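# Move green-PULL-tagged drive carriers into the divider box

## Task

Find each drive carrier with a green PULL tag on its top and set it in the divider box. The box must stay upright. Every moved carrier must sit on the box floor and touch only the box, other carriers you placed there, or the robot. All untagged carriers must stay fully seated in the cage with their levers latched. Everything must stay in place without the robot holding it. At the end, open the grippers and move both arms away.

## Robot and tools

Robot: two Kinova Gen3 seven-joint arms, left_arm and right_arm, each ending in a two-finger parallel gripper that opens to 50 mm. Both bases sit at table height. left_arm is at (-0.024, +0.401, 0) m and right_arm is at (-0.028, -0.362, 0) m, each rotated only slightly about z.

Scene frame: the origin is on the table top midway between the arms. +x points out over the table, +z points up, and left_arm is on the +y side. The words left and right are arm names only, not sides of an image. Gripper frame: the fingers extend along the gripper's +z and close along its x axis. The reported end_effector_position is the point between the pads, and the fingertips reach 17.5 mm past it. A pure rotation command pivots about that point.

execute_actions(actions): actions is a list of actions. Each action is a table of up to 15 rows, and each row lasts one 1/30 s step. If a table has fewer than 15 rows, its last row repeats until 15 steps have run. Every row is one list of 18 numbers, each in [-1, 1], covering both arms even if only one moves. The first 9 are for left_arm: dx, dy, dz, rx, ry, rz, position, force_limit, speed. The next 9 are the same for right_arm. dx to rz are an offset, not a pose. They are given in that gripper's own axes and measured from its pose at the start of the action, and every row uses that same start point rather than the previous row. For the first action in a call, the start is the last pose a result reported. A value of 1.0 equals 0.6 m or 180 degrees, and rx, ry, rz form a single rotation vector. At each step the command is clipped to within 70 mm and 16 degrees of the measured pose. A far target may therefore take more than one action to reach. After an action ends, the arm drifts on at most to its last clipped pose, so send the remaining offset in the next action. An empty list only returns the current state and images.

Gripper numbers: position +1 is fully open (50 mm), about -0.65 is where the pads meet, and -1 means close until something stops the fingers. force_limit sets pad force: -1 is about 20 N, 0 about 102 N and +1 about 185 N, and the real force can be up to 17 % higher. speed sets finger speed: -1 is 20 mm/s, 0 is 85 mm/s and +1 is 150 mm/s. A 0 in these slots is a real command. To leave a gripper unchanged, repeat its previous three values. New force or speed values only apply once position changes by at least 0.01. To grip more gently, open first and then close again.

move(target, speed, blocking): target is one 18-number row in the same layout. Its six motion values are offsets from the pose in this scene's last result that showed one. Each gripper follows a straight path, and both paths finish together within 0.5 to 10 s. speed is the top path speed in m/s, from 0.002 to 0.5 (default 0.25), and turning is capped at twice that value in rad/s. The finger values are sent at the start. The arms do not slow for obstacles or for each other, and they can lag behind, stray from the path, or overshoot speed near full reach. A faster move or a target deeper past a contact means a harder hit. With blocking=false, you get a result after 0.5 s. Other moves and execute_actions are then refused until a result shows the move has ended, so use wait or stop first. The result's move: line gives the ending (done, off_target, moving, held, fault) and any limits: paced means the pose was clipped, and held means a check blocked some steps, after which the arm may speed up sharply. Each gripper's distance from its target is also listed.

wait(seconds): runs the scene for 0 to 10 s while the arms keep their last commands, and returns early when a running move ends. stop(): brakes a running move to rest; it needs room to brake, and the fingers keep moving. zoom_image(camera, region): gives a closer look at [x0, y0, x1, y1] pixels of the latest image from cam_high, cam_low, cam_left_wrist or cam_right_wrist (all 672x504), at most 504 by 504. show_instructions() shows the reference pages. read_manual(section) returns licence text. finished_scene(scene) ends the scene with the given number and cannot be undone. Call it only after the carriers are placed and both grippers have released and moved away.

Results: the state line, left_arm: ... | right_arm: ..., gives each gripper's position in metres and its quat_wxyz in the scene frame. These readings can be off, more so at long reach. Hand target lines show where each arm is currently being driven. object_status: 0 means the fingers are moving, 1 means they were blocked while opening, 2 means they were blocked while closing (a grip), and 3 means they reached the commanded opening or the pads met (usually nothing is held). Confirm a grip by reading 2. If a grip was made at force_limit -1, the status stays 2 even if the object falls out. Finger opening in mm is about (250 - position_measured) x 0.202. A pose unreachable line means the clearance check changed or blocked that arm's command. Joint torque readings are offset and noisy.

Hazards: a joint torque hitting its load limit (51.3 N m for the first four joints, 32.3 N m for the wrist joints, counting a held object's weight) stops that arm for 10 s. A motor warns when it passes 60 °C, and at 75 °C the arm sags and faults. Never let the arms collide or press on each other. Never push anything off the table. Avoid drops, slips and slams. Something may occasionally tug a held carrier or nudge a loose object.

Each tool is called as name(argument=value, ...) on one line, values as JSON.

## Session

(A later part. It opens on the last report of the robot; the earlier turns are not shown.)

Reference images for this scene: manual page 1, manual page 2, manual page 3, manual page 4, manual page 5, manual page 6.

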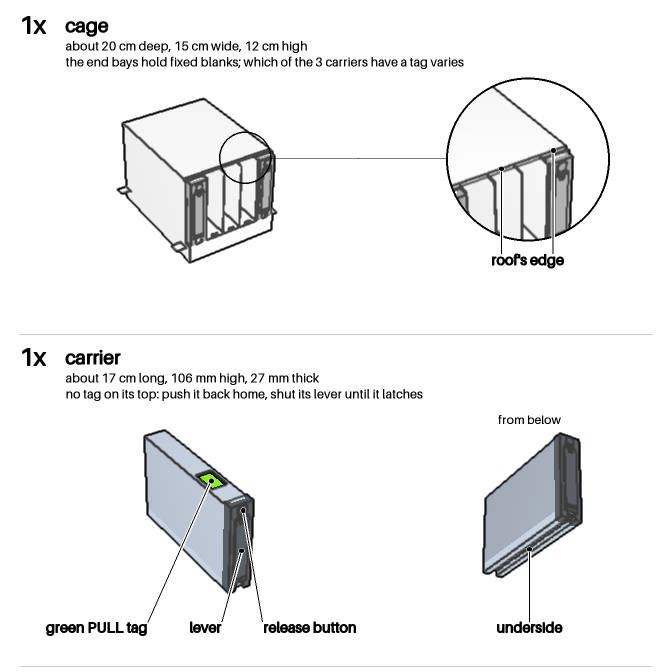

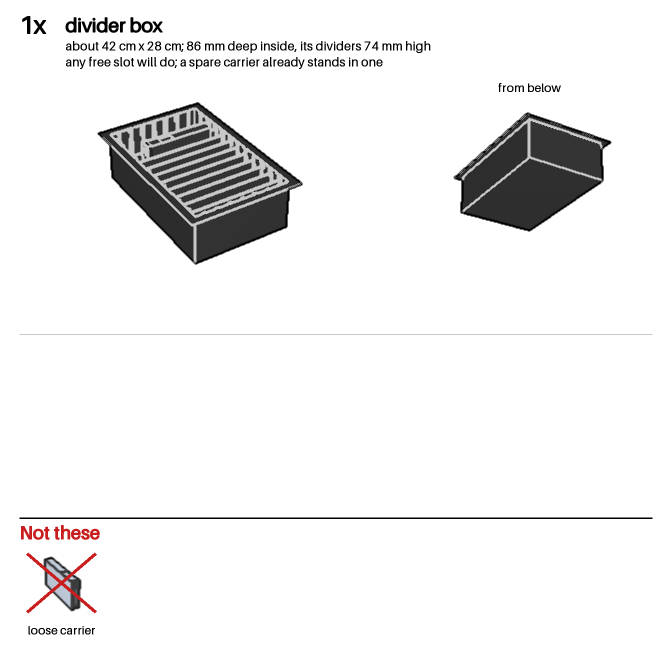

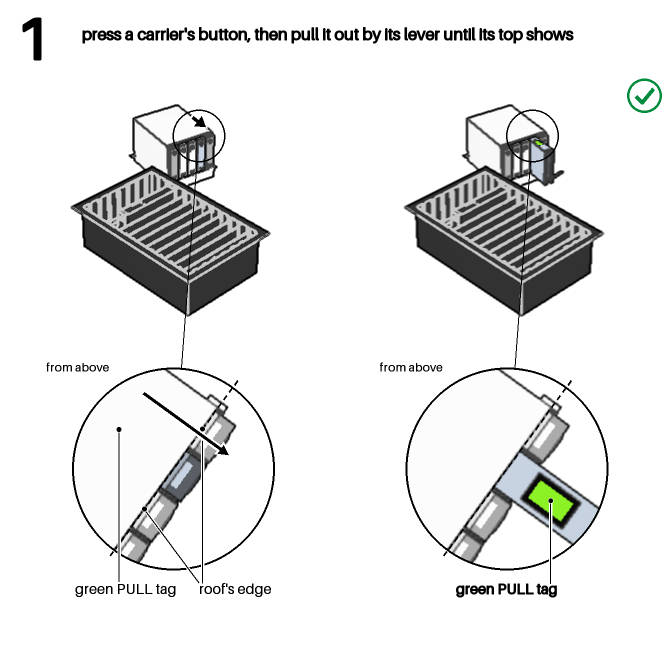

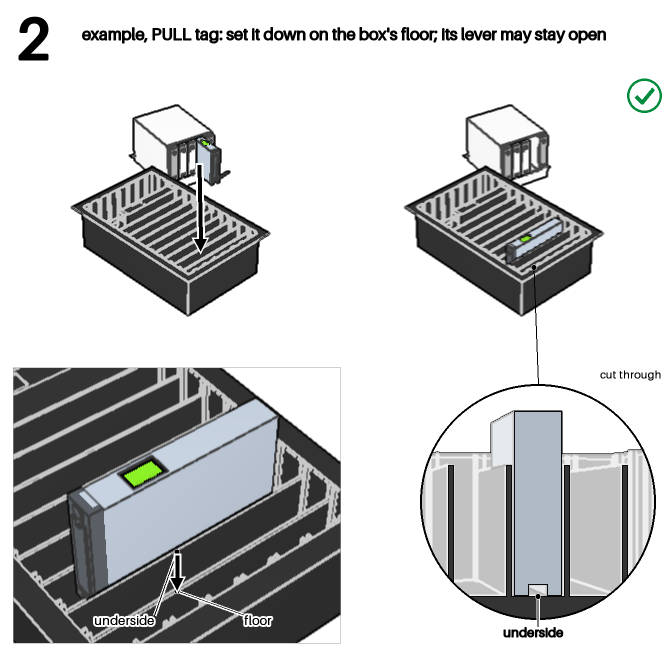

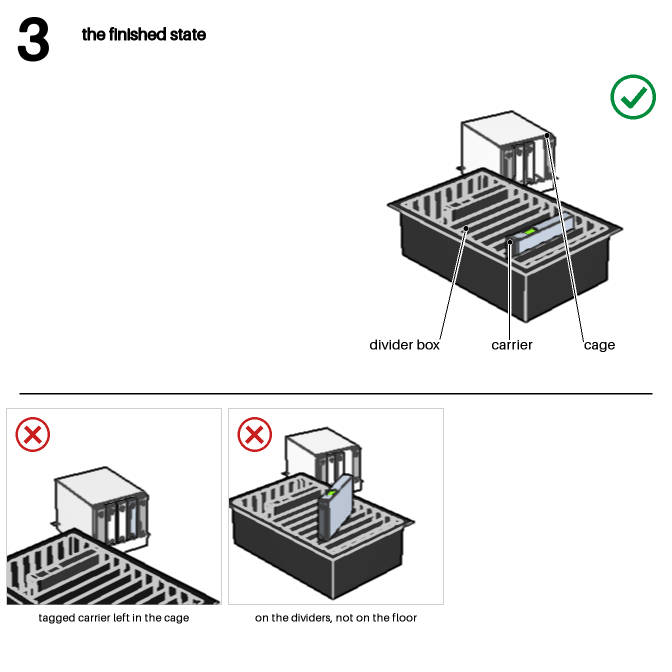

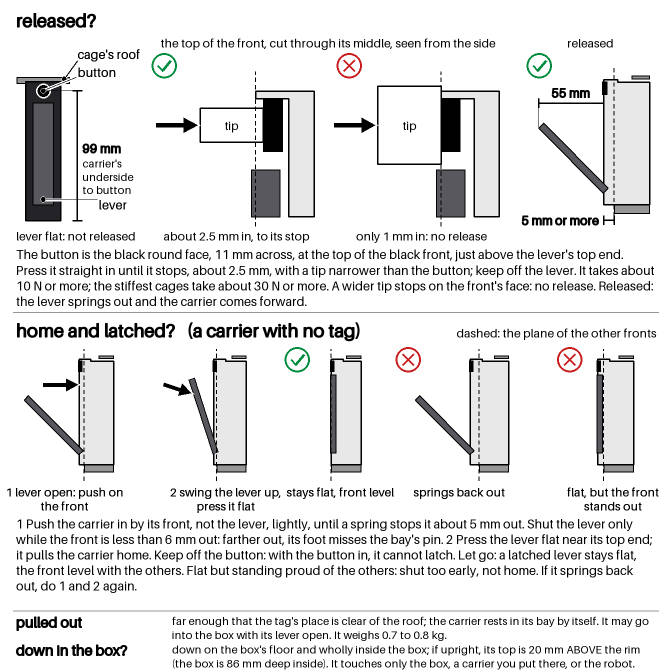

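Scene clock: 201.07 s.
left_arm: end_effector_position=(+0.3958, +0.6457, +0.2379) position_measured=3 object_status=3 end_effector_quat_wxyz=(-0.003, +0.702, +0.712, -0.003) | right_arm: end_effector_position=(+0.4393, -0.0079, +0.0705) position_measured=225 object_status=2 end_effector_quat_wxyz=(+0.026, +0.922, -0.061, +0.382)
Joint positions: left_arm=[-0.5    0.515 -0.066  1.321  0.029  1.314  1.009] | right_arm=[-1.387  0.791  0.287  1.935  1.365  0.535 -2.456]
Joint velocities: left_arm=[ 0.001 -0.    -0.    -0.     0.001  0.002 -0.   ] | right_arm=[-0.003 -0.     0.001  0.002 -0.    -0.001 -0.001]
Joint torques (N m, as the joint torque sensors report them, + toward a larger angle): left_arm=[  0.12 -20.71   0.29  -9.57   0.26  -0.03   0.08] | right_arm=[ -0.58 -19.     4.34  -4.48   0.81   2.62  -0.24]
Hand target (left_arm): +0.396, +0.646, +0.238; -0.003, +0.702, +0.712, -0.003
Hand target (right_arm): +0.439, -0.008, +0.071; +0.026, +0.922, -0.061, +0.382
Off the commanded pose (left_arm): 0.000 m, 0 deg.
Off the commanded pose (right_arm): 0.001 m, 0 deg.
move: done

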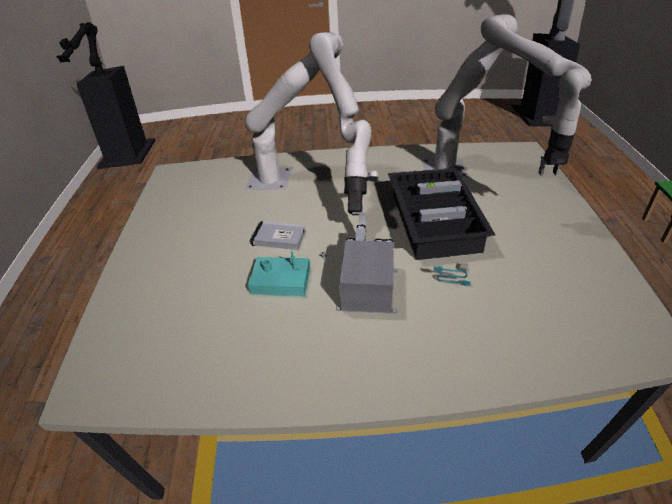

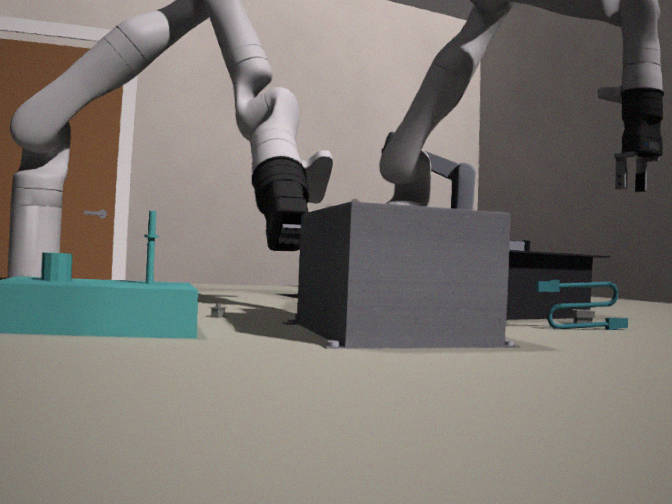

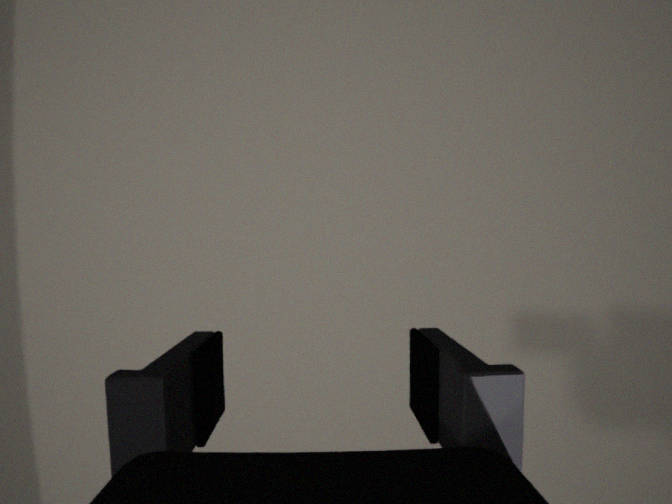

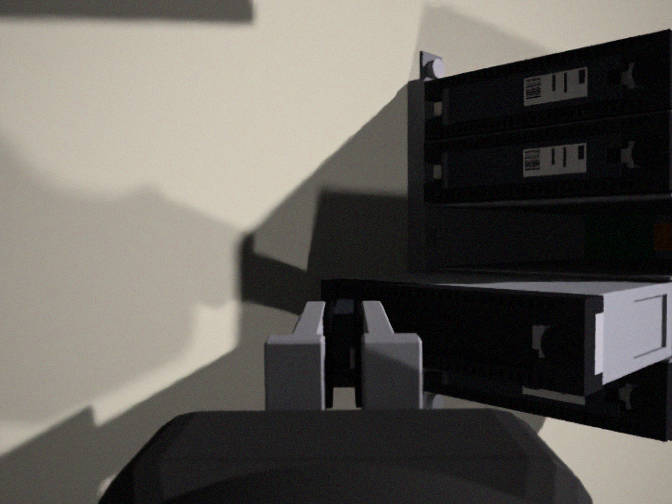

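Untagged; same procedure.

move(target=[0,0,0,0,0,0,1,0,0, 0.073,0,0.0725,0,0,0,-1,0.3,0], speed=0.04)

move(target=[0,0,0,0,0,0,1,0,0, 0,0,0,0,0,0,1,0.3,0])

move(target=[0,0,0,0,0,0,1,0,0, 0,0,-0.09,0,0,0,1,0.3,0], speed=0.08)

move(target=[0,0,0,0,0,0,1,0,0, 0,0,0,0,-0.25,0,-1,0.3,0])

move(target=[0,0,0,0,0,0,1,0,0, 0,0,0,0,0,0.505,-1,0.3,0], speed=0.4)

move(target=[0,0,0,0,0,0,1,0,0, 0.002,0,0.05,0,0,0,-1,0.3,0], speed=0.08)

move(target=[0,0,0,0,0,0,1,0,0, 0,-0.146,0,0,0,0,-1,0.3,0], speed=0.04)

move(target=[0,0,0,0,0,0,1,0,0, 0,0.16,-0.1,0,0,0,-1,0.3,0], speed=0.08)

Scene clock: 208.50 s.
left_arm: end_effector_position=(+0.3958, +0.6457, +0.2379) position_measured=3 object_status=3 end_effector_quat_wxyz=(-0.003, +0.702, +0.712, -0.003) | right_arm: end_effector_position=(+0.4988, -0.0153, +0.0715) position_measured=225 object_status=2 end_effector_quat_wxyz=(+0.025, +0.922, -0.061, +0.382)
Joint positions: left_arm=[-0.5    0.515 -0.066  1.321  0.029  1.314  1.009] | right_arm=[-1.267  0.823  0.301  1.834  1.361  0.473 -2.338]
Joint velocities: left_arm=[-0.001  0.     0.     0.    -0.001  0.001  0.   ] | right_arm=[ 0.001 -0.     0.    -0.002 -0.002 -0.     0.002]
Joint torques (N m, as the joint torque sensors report them, + toward a larger angle): left_arm=[  0.18 -20.61   0.26  -9.38   0.2   -0.04   0.01] | right_arm=[  1.26 -17.52   5.27  -7.55   1.55   1.58  -0.26]
Hand target (left_arm): +0.396, +0.646, +0.238; -0.003, +0.702, +0.712, -0.003
Hand target (right_arm): +0.500, -0.016, +0.071; +0.026, +0.922, -0.061, +0.382
Off the commanded pose (left_arm): 0.000 m, 0 deg.
Off the commanded pose (right_arm): 0.002 m, 0 deg.
move: done

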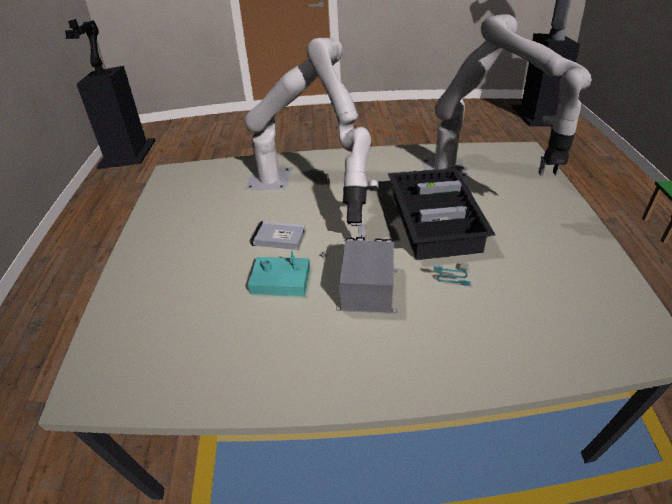

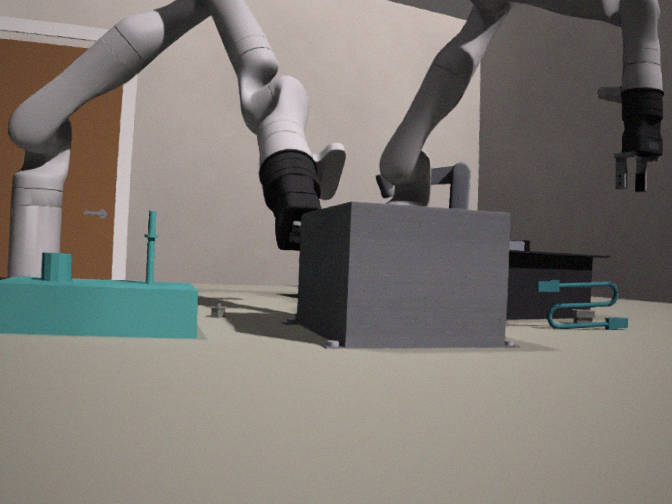

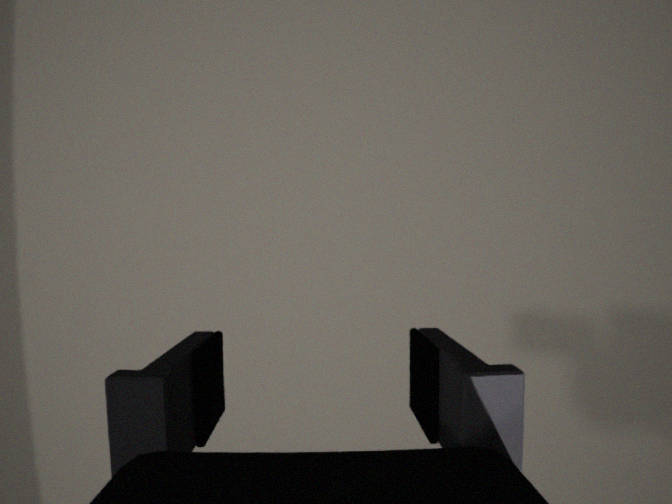

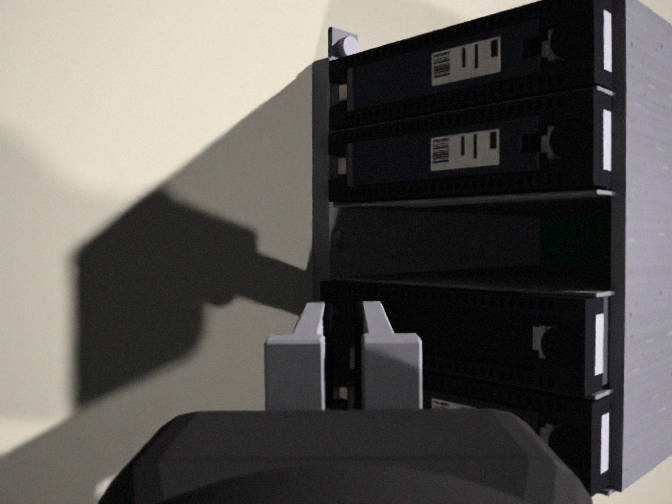

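Scene clock: 209.27 s.
left_arm: end_effector_position=(+0.3958, +0.6457, +0.2379) position_measured=3 object_status=3 end_effector_quat_wxyz=(-0.003, +0.702, +0.712, -0.003) | right_arm: end_effector_position=(+0.4988, -0.0153, +0.0715) position_measured=3 object_status=3 end_effector_quat_wxyz=(+0.025, +0.922, -0.061, +0.382)
Joint positions: left_arm=[-0.5    0.515 -0.066  1.321  0.029  1.314  1.009] | right_arm=[-1.267  0.823  0.301  1.834  1.361  0.473 -2.338]
Joint velocities: left_arm=[ 0.001 -0.002 -0.    -0.     0.002  0.    -0.001] | right_arm=[ 0.001  0.     0.     0.     0.    -0.001 -0.   ]
Joint torques (N m, as the joint torque sensors report them, + toward a larger angle): left_arm=[  0.09 -20.67   0.34  -9.4    0.2   -0.04   0.09] | right_arm=[ -0.03 -19.53   4.25  -6.22   1.     1.99  -0.19]
Hand target (left_arm): +0.396, +0.646, +0.238; -0.003, +0.702, +0.712, -0.003
Hand target (right_arm): +0.499, -0.015, +0.071; +0.025, +0.922, -0.061, +0.382
Off the commanded pose (left_arm): 0.000 m, 0 deg.
Off the commanded pose (right_arm): 0.000 m, 0 deg.
move: done

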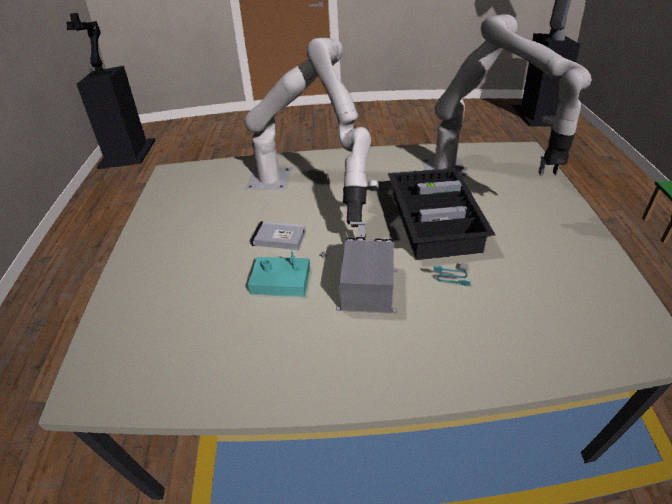

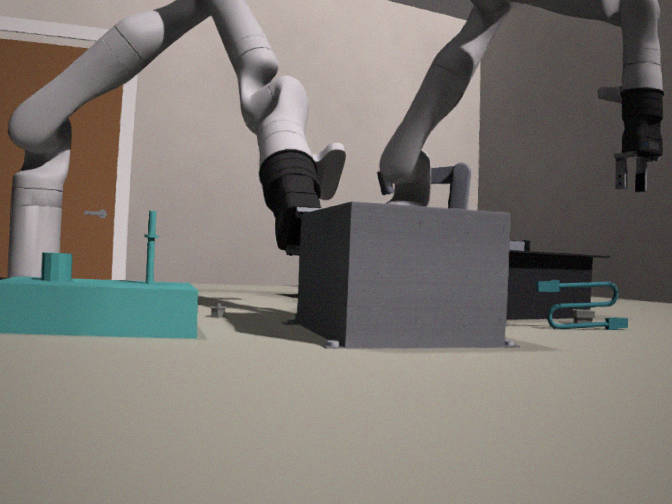

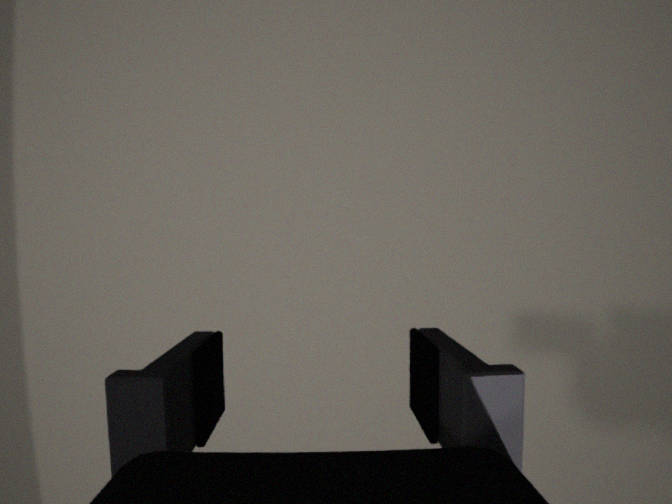

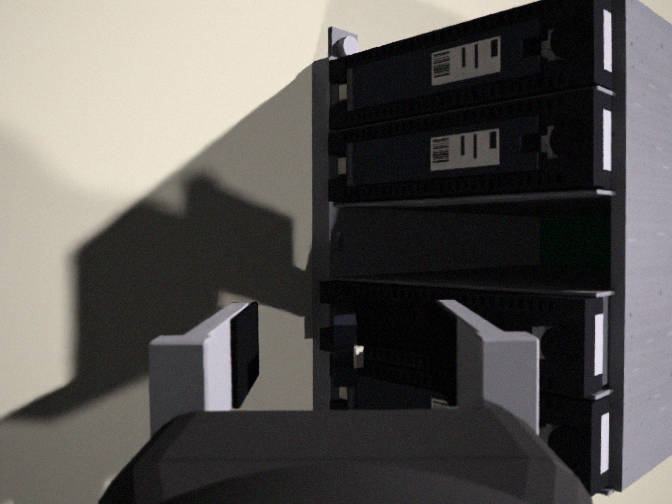

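Scene clock: 210.27 s.
left_arm: end_effector_position=(+0.3958, +0.6457, +0.2379) position_measured=3 object_status=3 end_effector_quat_wxyz=(-0.003, +0.702, +0.712, -0.003) | right_arm: end_effector_position=(+0.4611, -0.0103, +0.1094) position_measured=3 object_status=3 end_effector_quat_wxyz=(+0.025, +0.922, -0.060, +0.382)
Joint positions: left_arm=[-0.5    0.515 -0.066  1.321  0.029  1.314  1.009] | right_arm=[-1.323  0.711  0.262  1.888  1.257  0.562 -2.251]
Joint velocities: left_arm=[-0.    -0.001  0.     0.     0.     0.     0.   ] | right_arm=[-0.003 -0.005 -0.001  0.001 -0.001  0.     0.001]
Joint torques (N m, as the joint torque sensors report them, + toward a larger angle): left_arm=[  0.16 -20.44   0.26  -9.54   0.23   0.02   0.11] | right_arm=[  0.01 -17.6    3.61  -6.48   1.12   1.74  -0.18]
Hand target (left_arm): +0.396, +0.646, +0.238; -0.003, +0.702, +0.712, -0.003
Hand target (right_arm): +0.461, -0.010, +0.110; +0.025, +0.922, -0.060, +0.382
Off the commanded pose (left_arm): 0.000 m, 0 deg.
Off the commanded pose (right_arm): 0.000 m, 0 deg.
move: done

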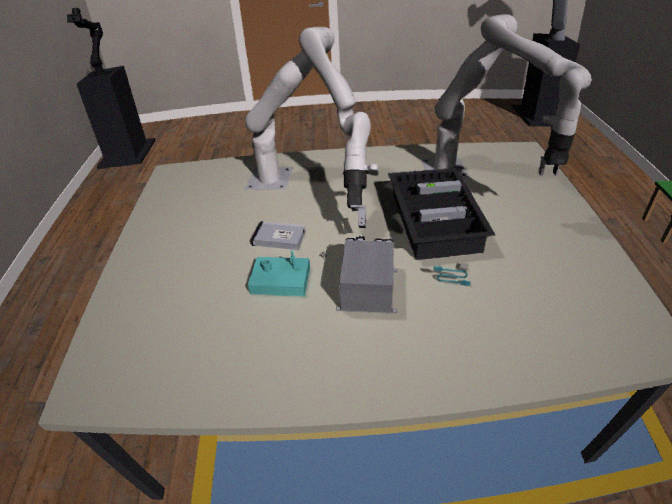

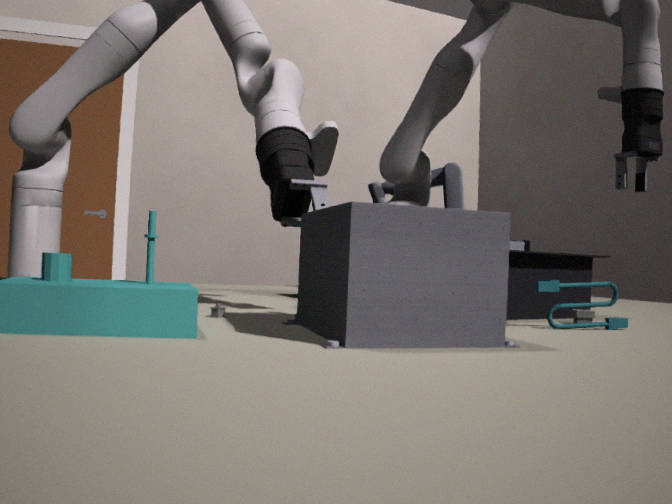

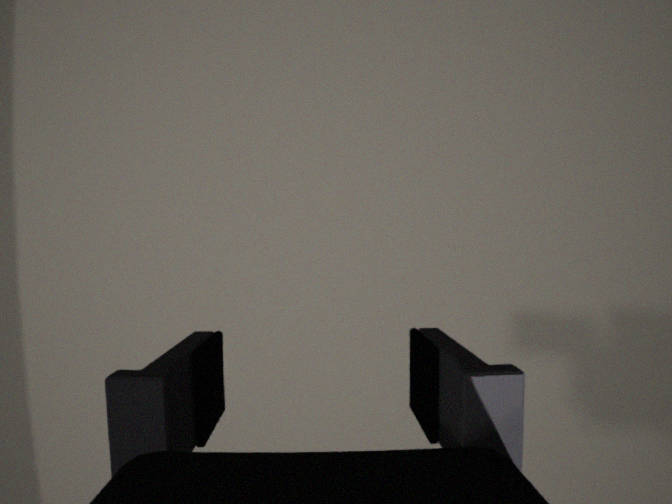

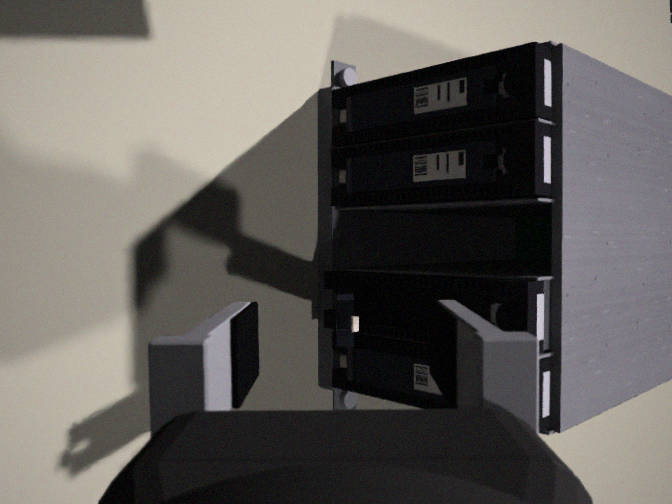

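Scene clock: 212.27 s.
left_arm: end_effector_position=(+0.3959, +0.6457, +0.2379) position_measured=3 object_status=3 end_effector_quat_wxyz=(-0.003, +0.702, +0.712, -0.003) | right_arm: end_effector_position=(+0.4619, -0.0101, +0.1105) position_measured=254 object_status=3 end_effector_quat_wxyz=(-0.002, +0.998, -0.065, +0.002)
Joint positions: left_arm=[-0.5    0.515 -0.066  1.321  0.029  1.314  1.009] | right_arm=[-0.577  0.825 -0.389  1.213  0.311  1.154 -0.97 ]
Joint velocities: left_arm=[ 0.    -0.    -0.     0.     0.    -0.001  0.001] | right_arm=[ 0.004  0.012  0.004 -0.006 -0.003  0.002  0.002]
Joint torques (N m, as the joint torque sensors report them, + toward a larger angle): left_arm=[  0.22 -20.43   0.39  -9.41   0.18  -0.07   0.1 ] | right_arm=[ -0.54 -22.98  -2.33  -8.94   0.16   0.12  -0.32]
Hand target (left_arm): +0.396, +0.646, +0.238; -0.003, +0.702, +0.712, -0.003
Hand target (right_arm): +0.462, -0.010, +0.110; -0.002, +0.998, -0.066, +0.002
Off the commanded pose (left_arm): 0.000 m, 0 deg.
Off the commanded pose (right_arm): 0.001 m, 0 deg.
move: done

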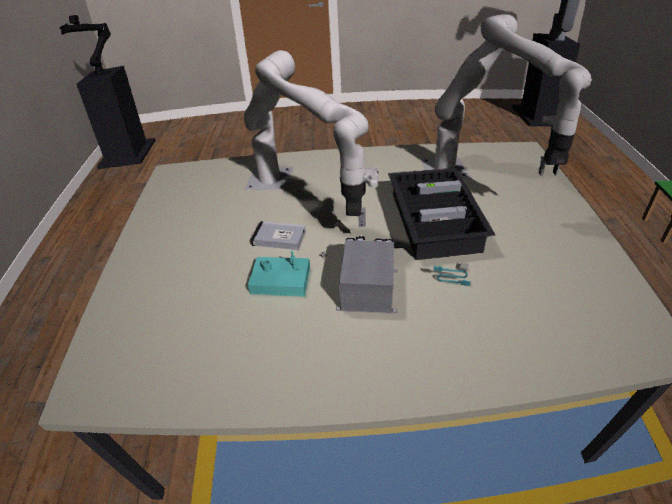

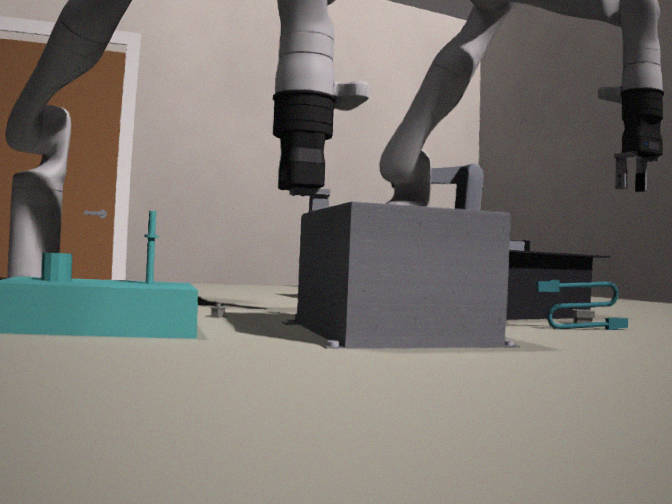

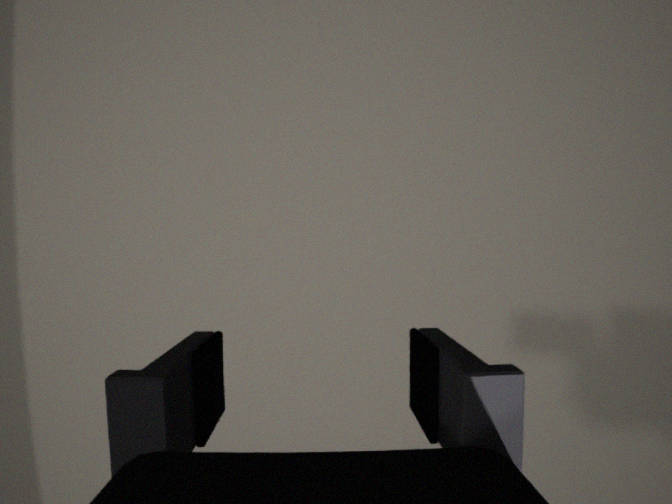

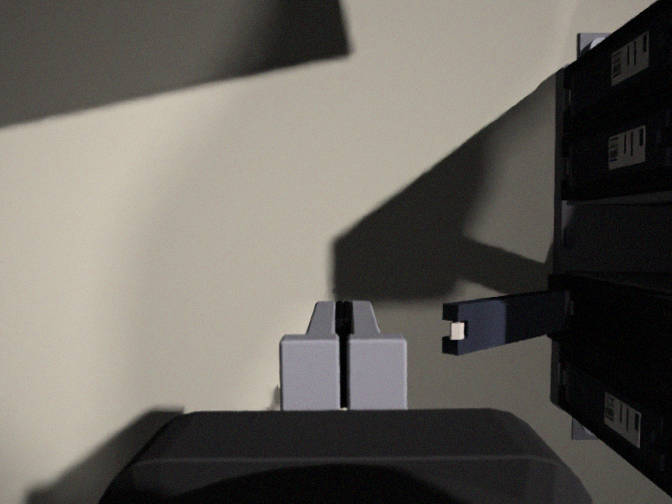

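Scene clock: 214.70 s.
left_arm: end_effector_position=(+0.3959, +0.6457, +0.2379) position_measured=3 object_status=3 end_effector_quat_wxyz=(-0.003, +0.702, +0.712, -0.003) | right_arm: end_effector_position=(+0.4623, -0.0106, +0.1105) position_measured=254 object_status=3 end_effector_quat_wxyz=(-0.003, +0.653, -0.757, +0.001)
Joint positions: left_arm=[-0.5    0.515 -0.066  1.321  0.029  1.314  1.009] | right_arm=[-0.829  0.797 -0.003  1.227  0.004  1.112 -2.415]
Joint velocities: left_arm=[ 0.    -0.001 -0.    -0.     0.001 -0.     0.   ] | right_arm=[-0.003  0.001 -0.003  0.001  0.    -0.001 -0.001]
Joint torques (N m, as the joint torque sensors report them, + toward a larger angle): left_arm=[  0.23 -20.54   0.28  -9.44   0.23   0.01  -0.03] | right_arm=[ -0.29 -23.33   0.69  -8.99   0.59   0.2   -0.17]
Hand target (left_arm): +0.396, +0.646, +0.238; -0.003, +0.702, +0.712, -0.003
Hand target (right_arm): +0.462, -0.010, +0.110; +0.003, -0.653, +0.757, -0.001
Off the commanded pose (left_arm): 0.000 m, 0 deg.
Off the commanded pose (right_arm): 0.001 m, 0 deg.
move: done

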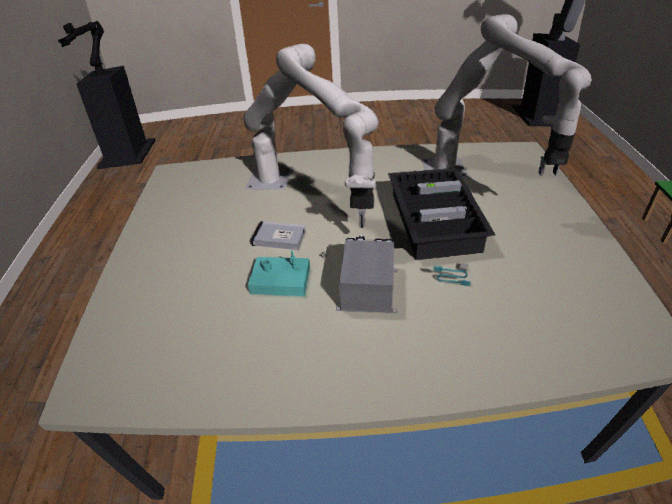

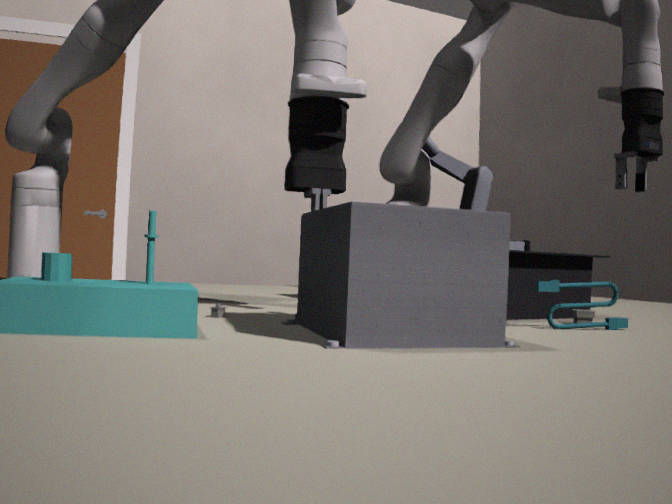

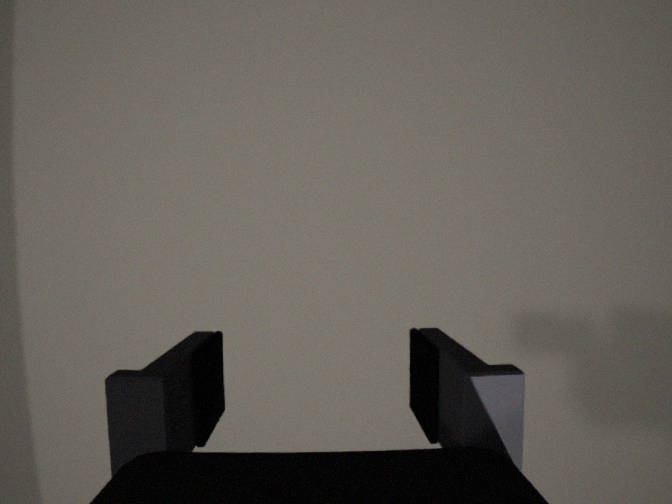

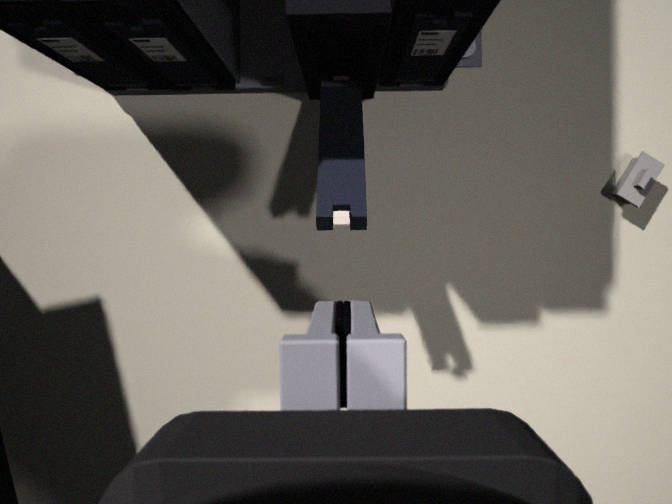

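Scene clock: 215.43 s.
left_arm: end_effector_position=(+0.3959, +0.6457, +0.2379) position_measured=3 object_status=3 end_effector_quat_wxyz=(-0.003, +0.702, +0.712, -0.003) | right_arm: end_effector_position=(+0.4621, -0.0116, +0.0805) position_measured=254 object_status=3 end_effector_quat_wxyz=(-0.003, +0.653, -0.757, +0.000)
Joint positions: left_arm=[-0.5    0.515 -0.066  1.321  0.029  1.314  1.009] | right_arm=[-0.827  0.83  -0.005  1.264  0.005  1.041 -2.415]
Joint velocities: left_arm=[-0.001  0.002  0.     0.     0.001  0.002 -0.001] | right_arm=[-0.     0.001  0.    -0.001  0.    -0.002 -0.   ]
Joint torques (N m, as the joint torque sensors report them, + toward a larger angle): left_arm=[  0.12 -20.4    0.43  -9.36   0.2   -0.02  -0.01] | right_arm=[ -0.28 -23.02   0.5   -8.74   0.25   0.11  -0.27]
Hand target (left_arm): +0.396, +0.646, +0.238; -0.003, +0.702, +0.712, -0.003
Hand target (right_arm): +0.462, -0.012, +0.081; +0.003, -0.653, +0.757, -0.000
Off the commanded pose (left_arm): 0.000 m, 0 deg.
Off the commanded pose (right_arm): 0.000 m, 0 deg.
move: done

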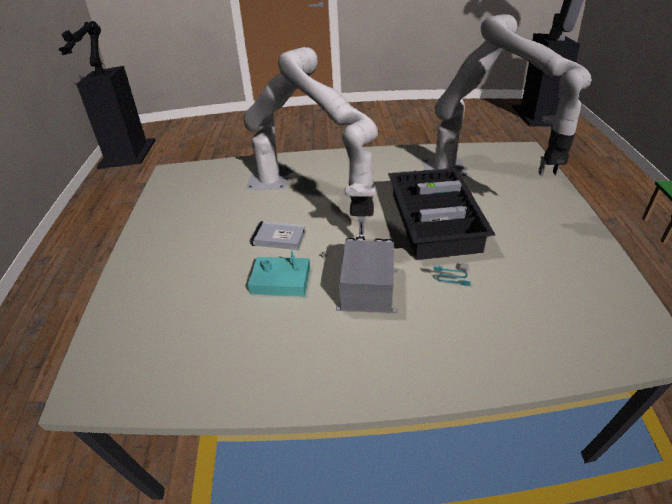

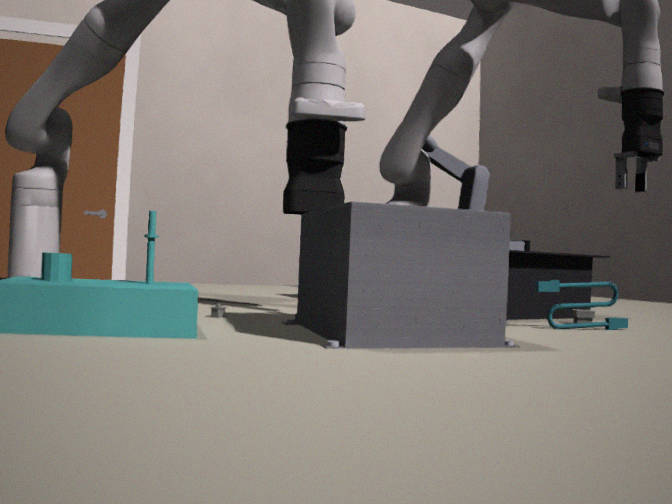

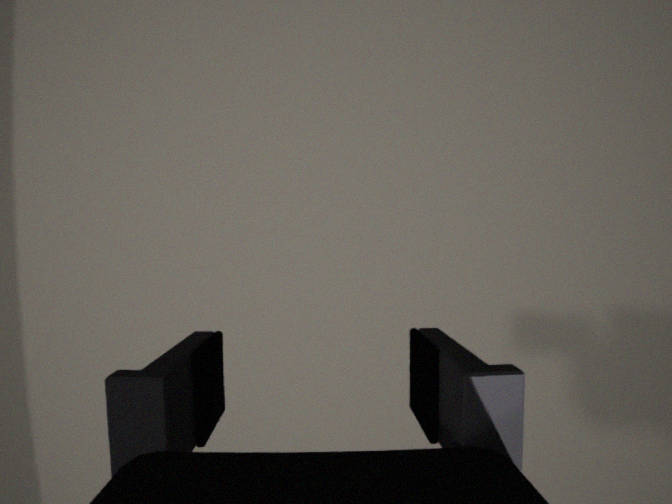

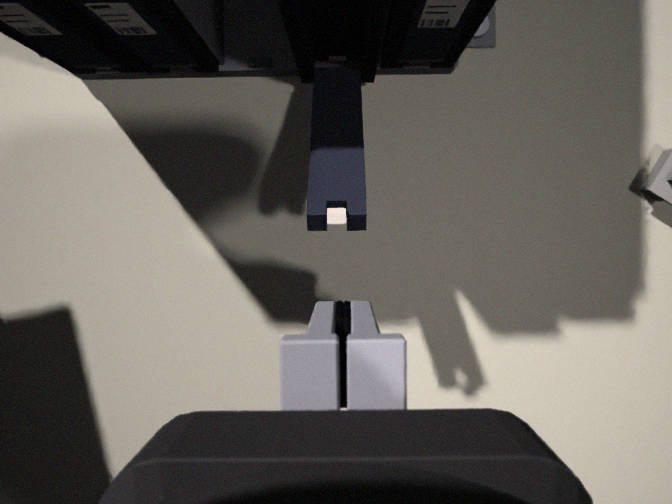

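Scene clock: 217.87 s.
left_arm: end_effector_position=(+0.3959, +0.6457, +0.2379) position_measured=3 object_status=3 end_effector_quat_wxyz=(-0.003, +0.702, +0.712, -0.003) | right_arm: end_effector_position=(+0.5417, -0.0212, +0.0791) position_measured=254 object_status=3 end_effector_quat_wxyz=(+0.002, +0.655, -0.755, -0.004)
Joint positions: left_arm=[-0.5    0.515 -0.066  1.321  0.029  1.314  1.009] | right_arm=[-0.734  0.986 -0.003  0.932 -0.005  1.229 -2.31 ]
Joint velocities: left_arm=[-0.002  0.    -0.001 -0.    -0.001 -0.001 -0.   ] | right_arm=[-0.003  0.004  0.005 -0.005 -0.005  0.005  0.002]
Joint torques (N m, as the joint torque sensors report them, + toward a larger angle): left_arm=[  0.24 -20.48   0.44  -9.28   0.3   -0.04   0.1 ] | right_arm=[  5.25 -25.68   3.69 -12.59   2.14  -2.75  -0.43]
Hand target (left_arm): +0.396, +0.646, +0.238; -0.003, +0.702, +0.712, -0.003
Hand target (right_arm): +0.549, -0.025, +0.081; +0.003, -0.653, +0.757, -0.001
Off the commanded pose (left_arm): 0.000 m, 0 deg.
Off the commanded pose (right_arm): 0.008 m, 1 deg.
move: off_target (right_arm)

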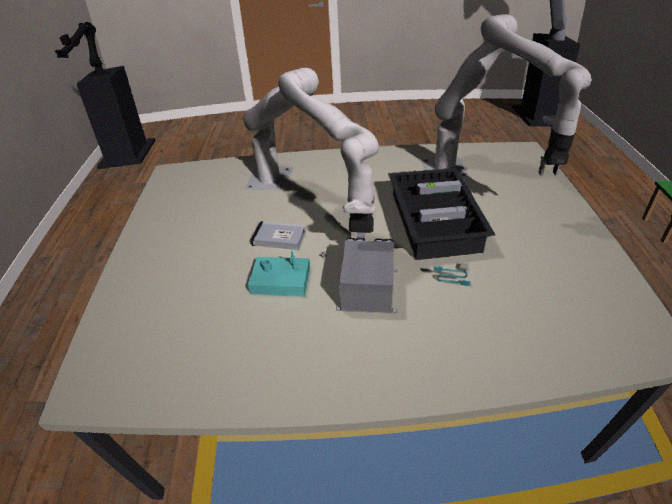

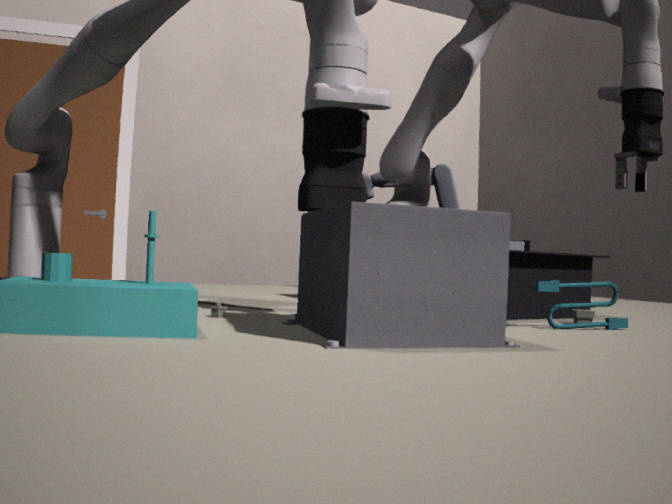

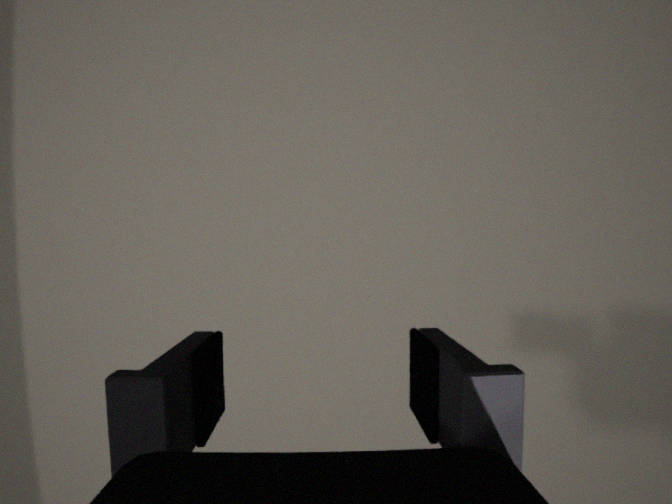

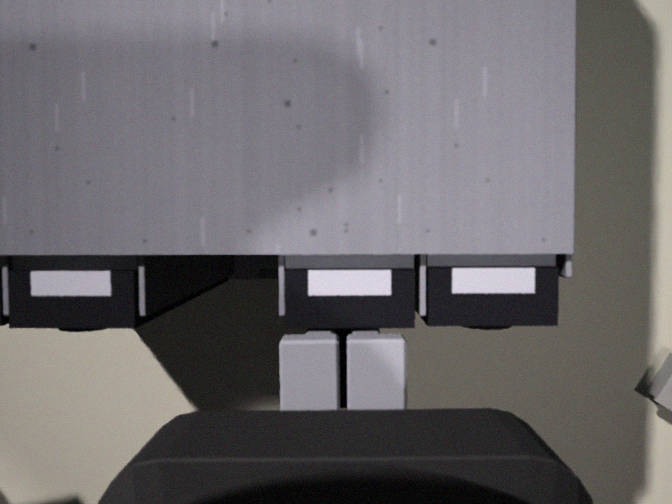

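Scene clock: 219.60 s.
left_arm: end_effector_position=(+0.3959, +0.6457, +0.2379) position_measured=3 object_status=3 end_effector_quat_wxyz=(-0.003, +0.702, +0.712, -0.003) | right_arm: end_effector_position=(+0.4473, -0.0076, +0.1398) position_measured=254 object_status=3 end_effector_quat_wxyz=(+0.002, +0.655, -0.755, -0.004)
Joint positions: left_arm=[-0.5    0.515 -0.066  1.321  0.029  1.314  1.009] | right_arm=[-0.843  0.751 -0.007  1.217 -0.003  1.178 -2.423]
Joint velocities: left_arm=[-0.001  0.     0.    -0.    -0.001  0.001  0.   ] | right_arm=[-0.002 -0.005 -0.001 -0.     0.001 -0.001 -0.001]
Joint torques (N m, as the joint torque sensors report them, + toward a larger angle): left_arm=[  0.12 -20.48   0.38  -9.36   0.22  -0.06   0.11] | right_arm=[ -0.23 -22.14   0.77  -9.27   0.03   0.29  -0.2 ]
Hand target (left_arm): +0.396, +0.646, +0.238; -0.003, +0.702, +0.712, -0.003
Hand target (right_arm): +0.447, -0.008, +0.140; -0.002, -0.655, +0.755, +0.004
Off the commanded pose (left_arm): 0.000 m, 0 deg.
Off the commanded pose (right_arm): 0.000 m, 0 deg.
move: done

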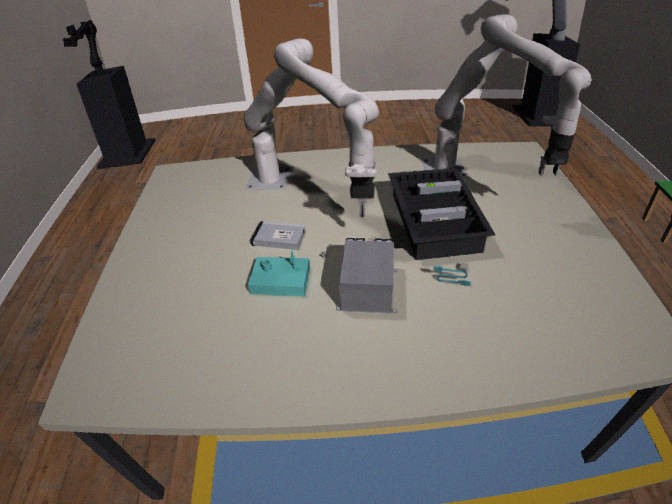

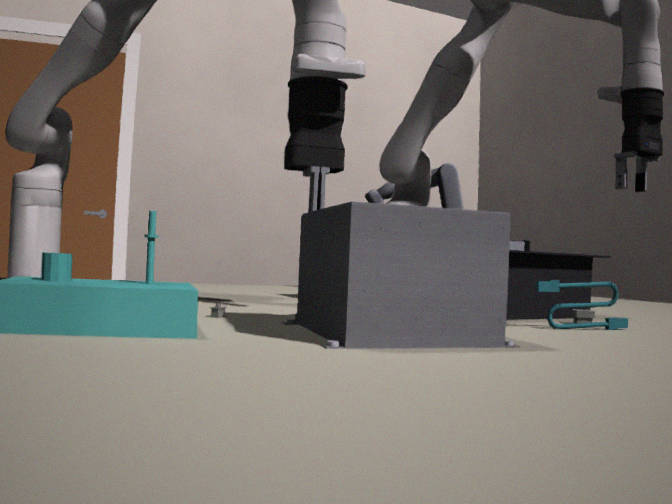

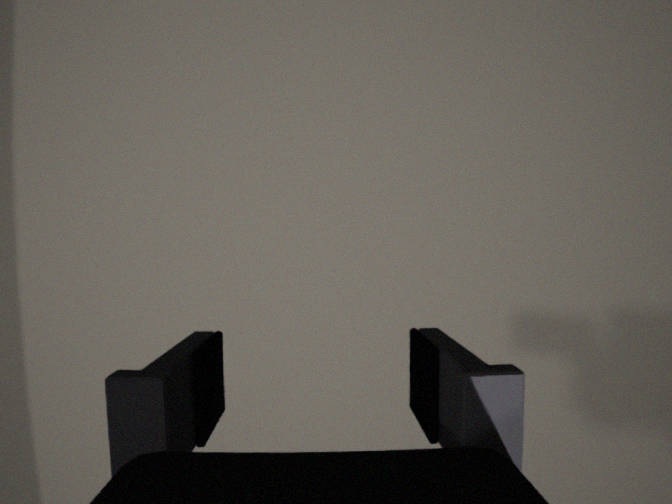

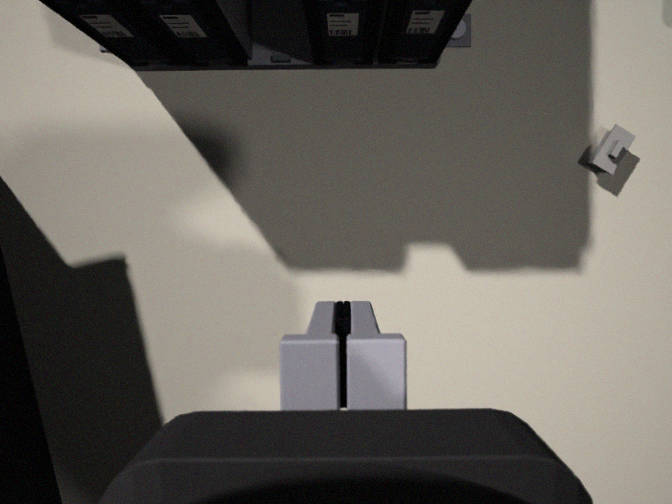

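finished_scene(scene=2)

The scene is finished: the task was done.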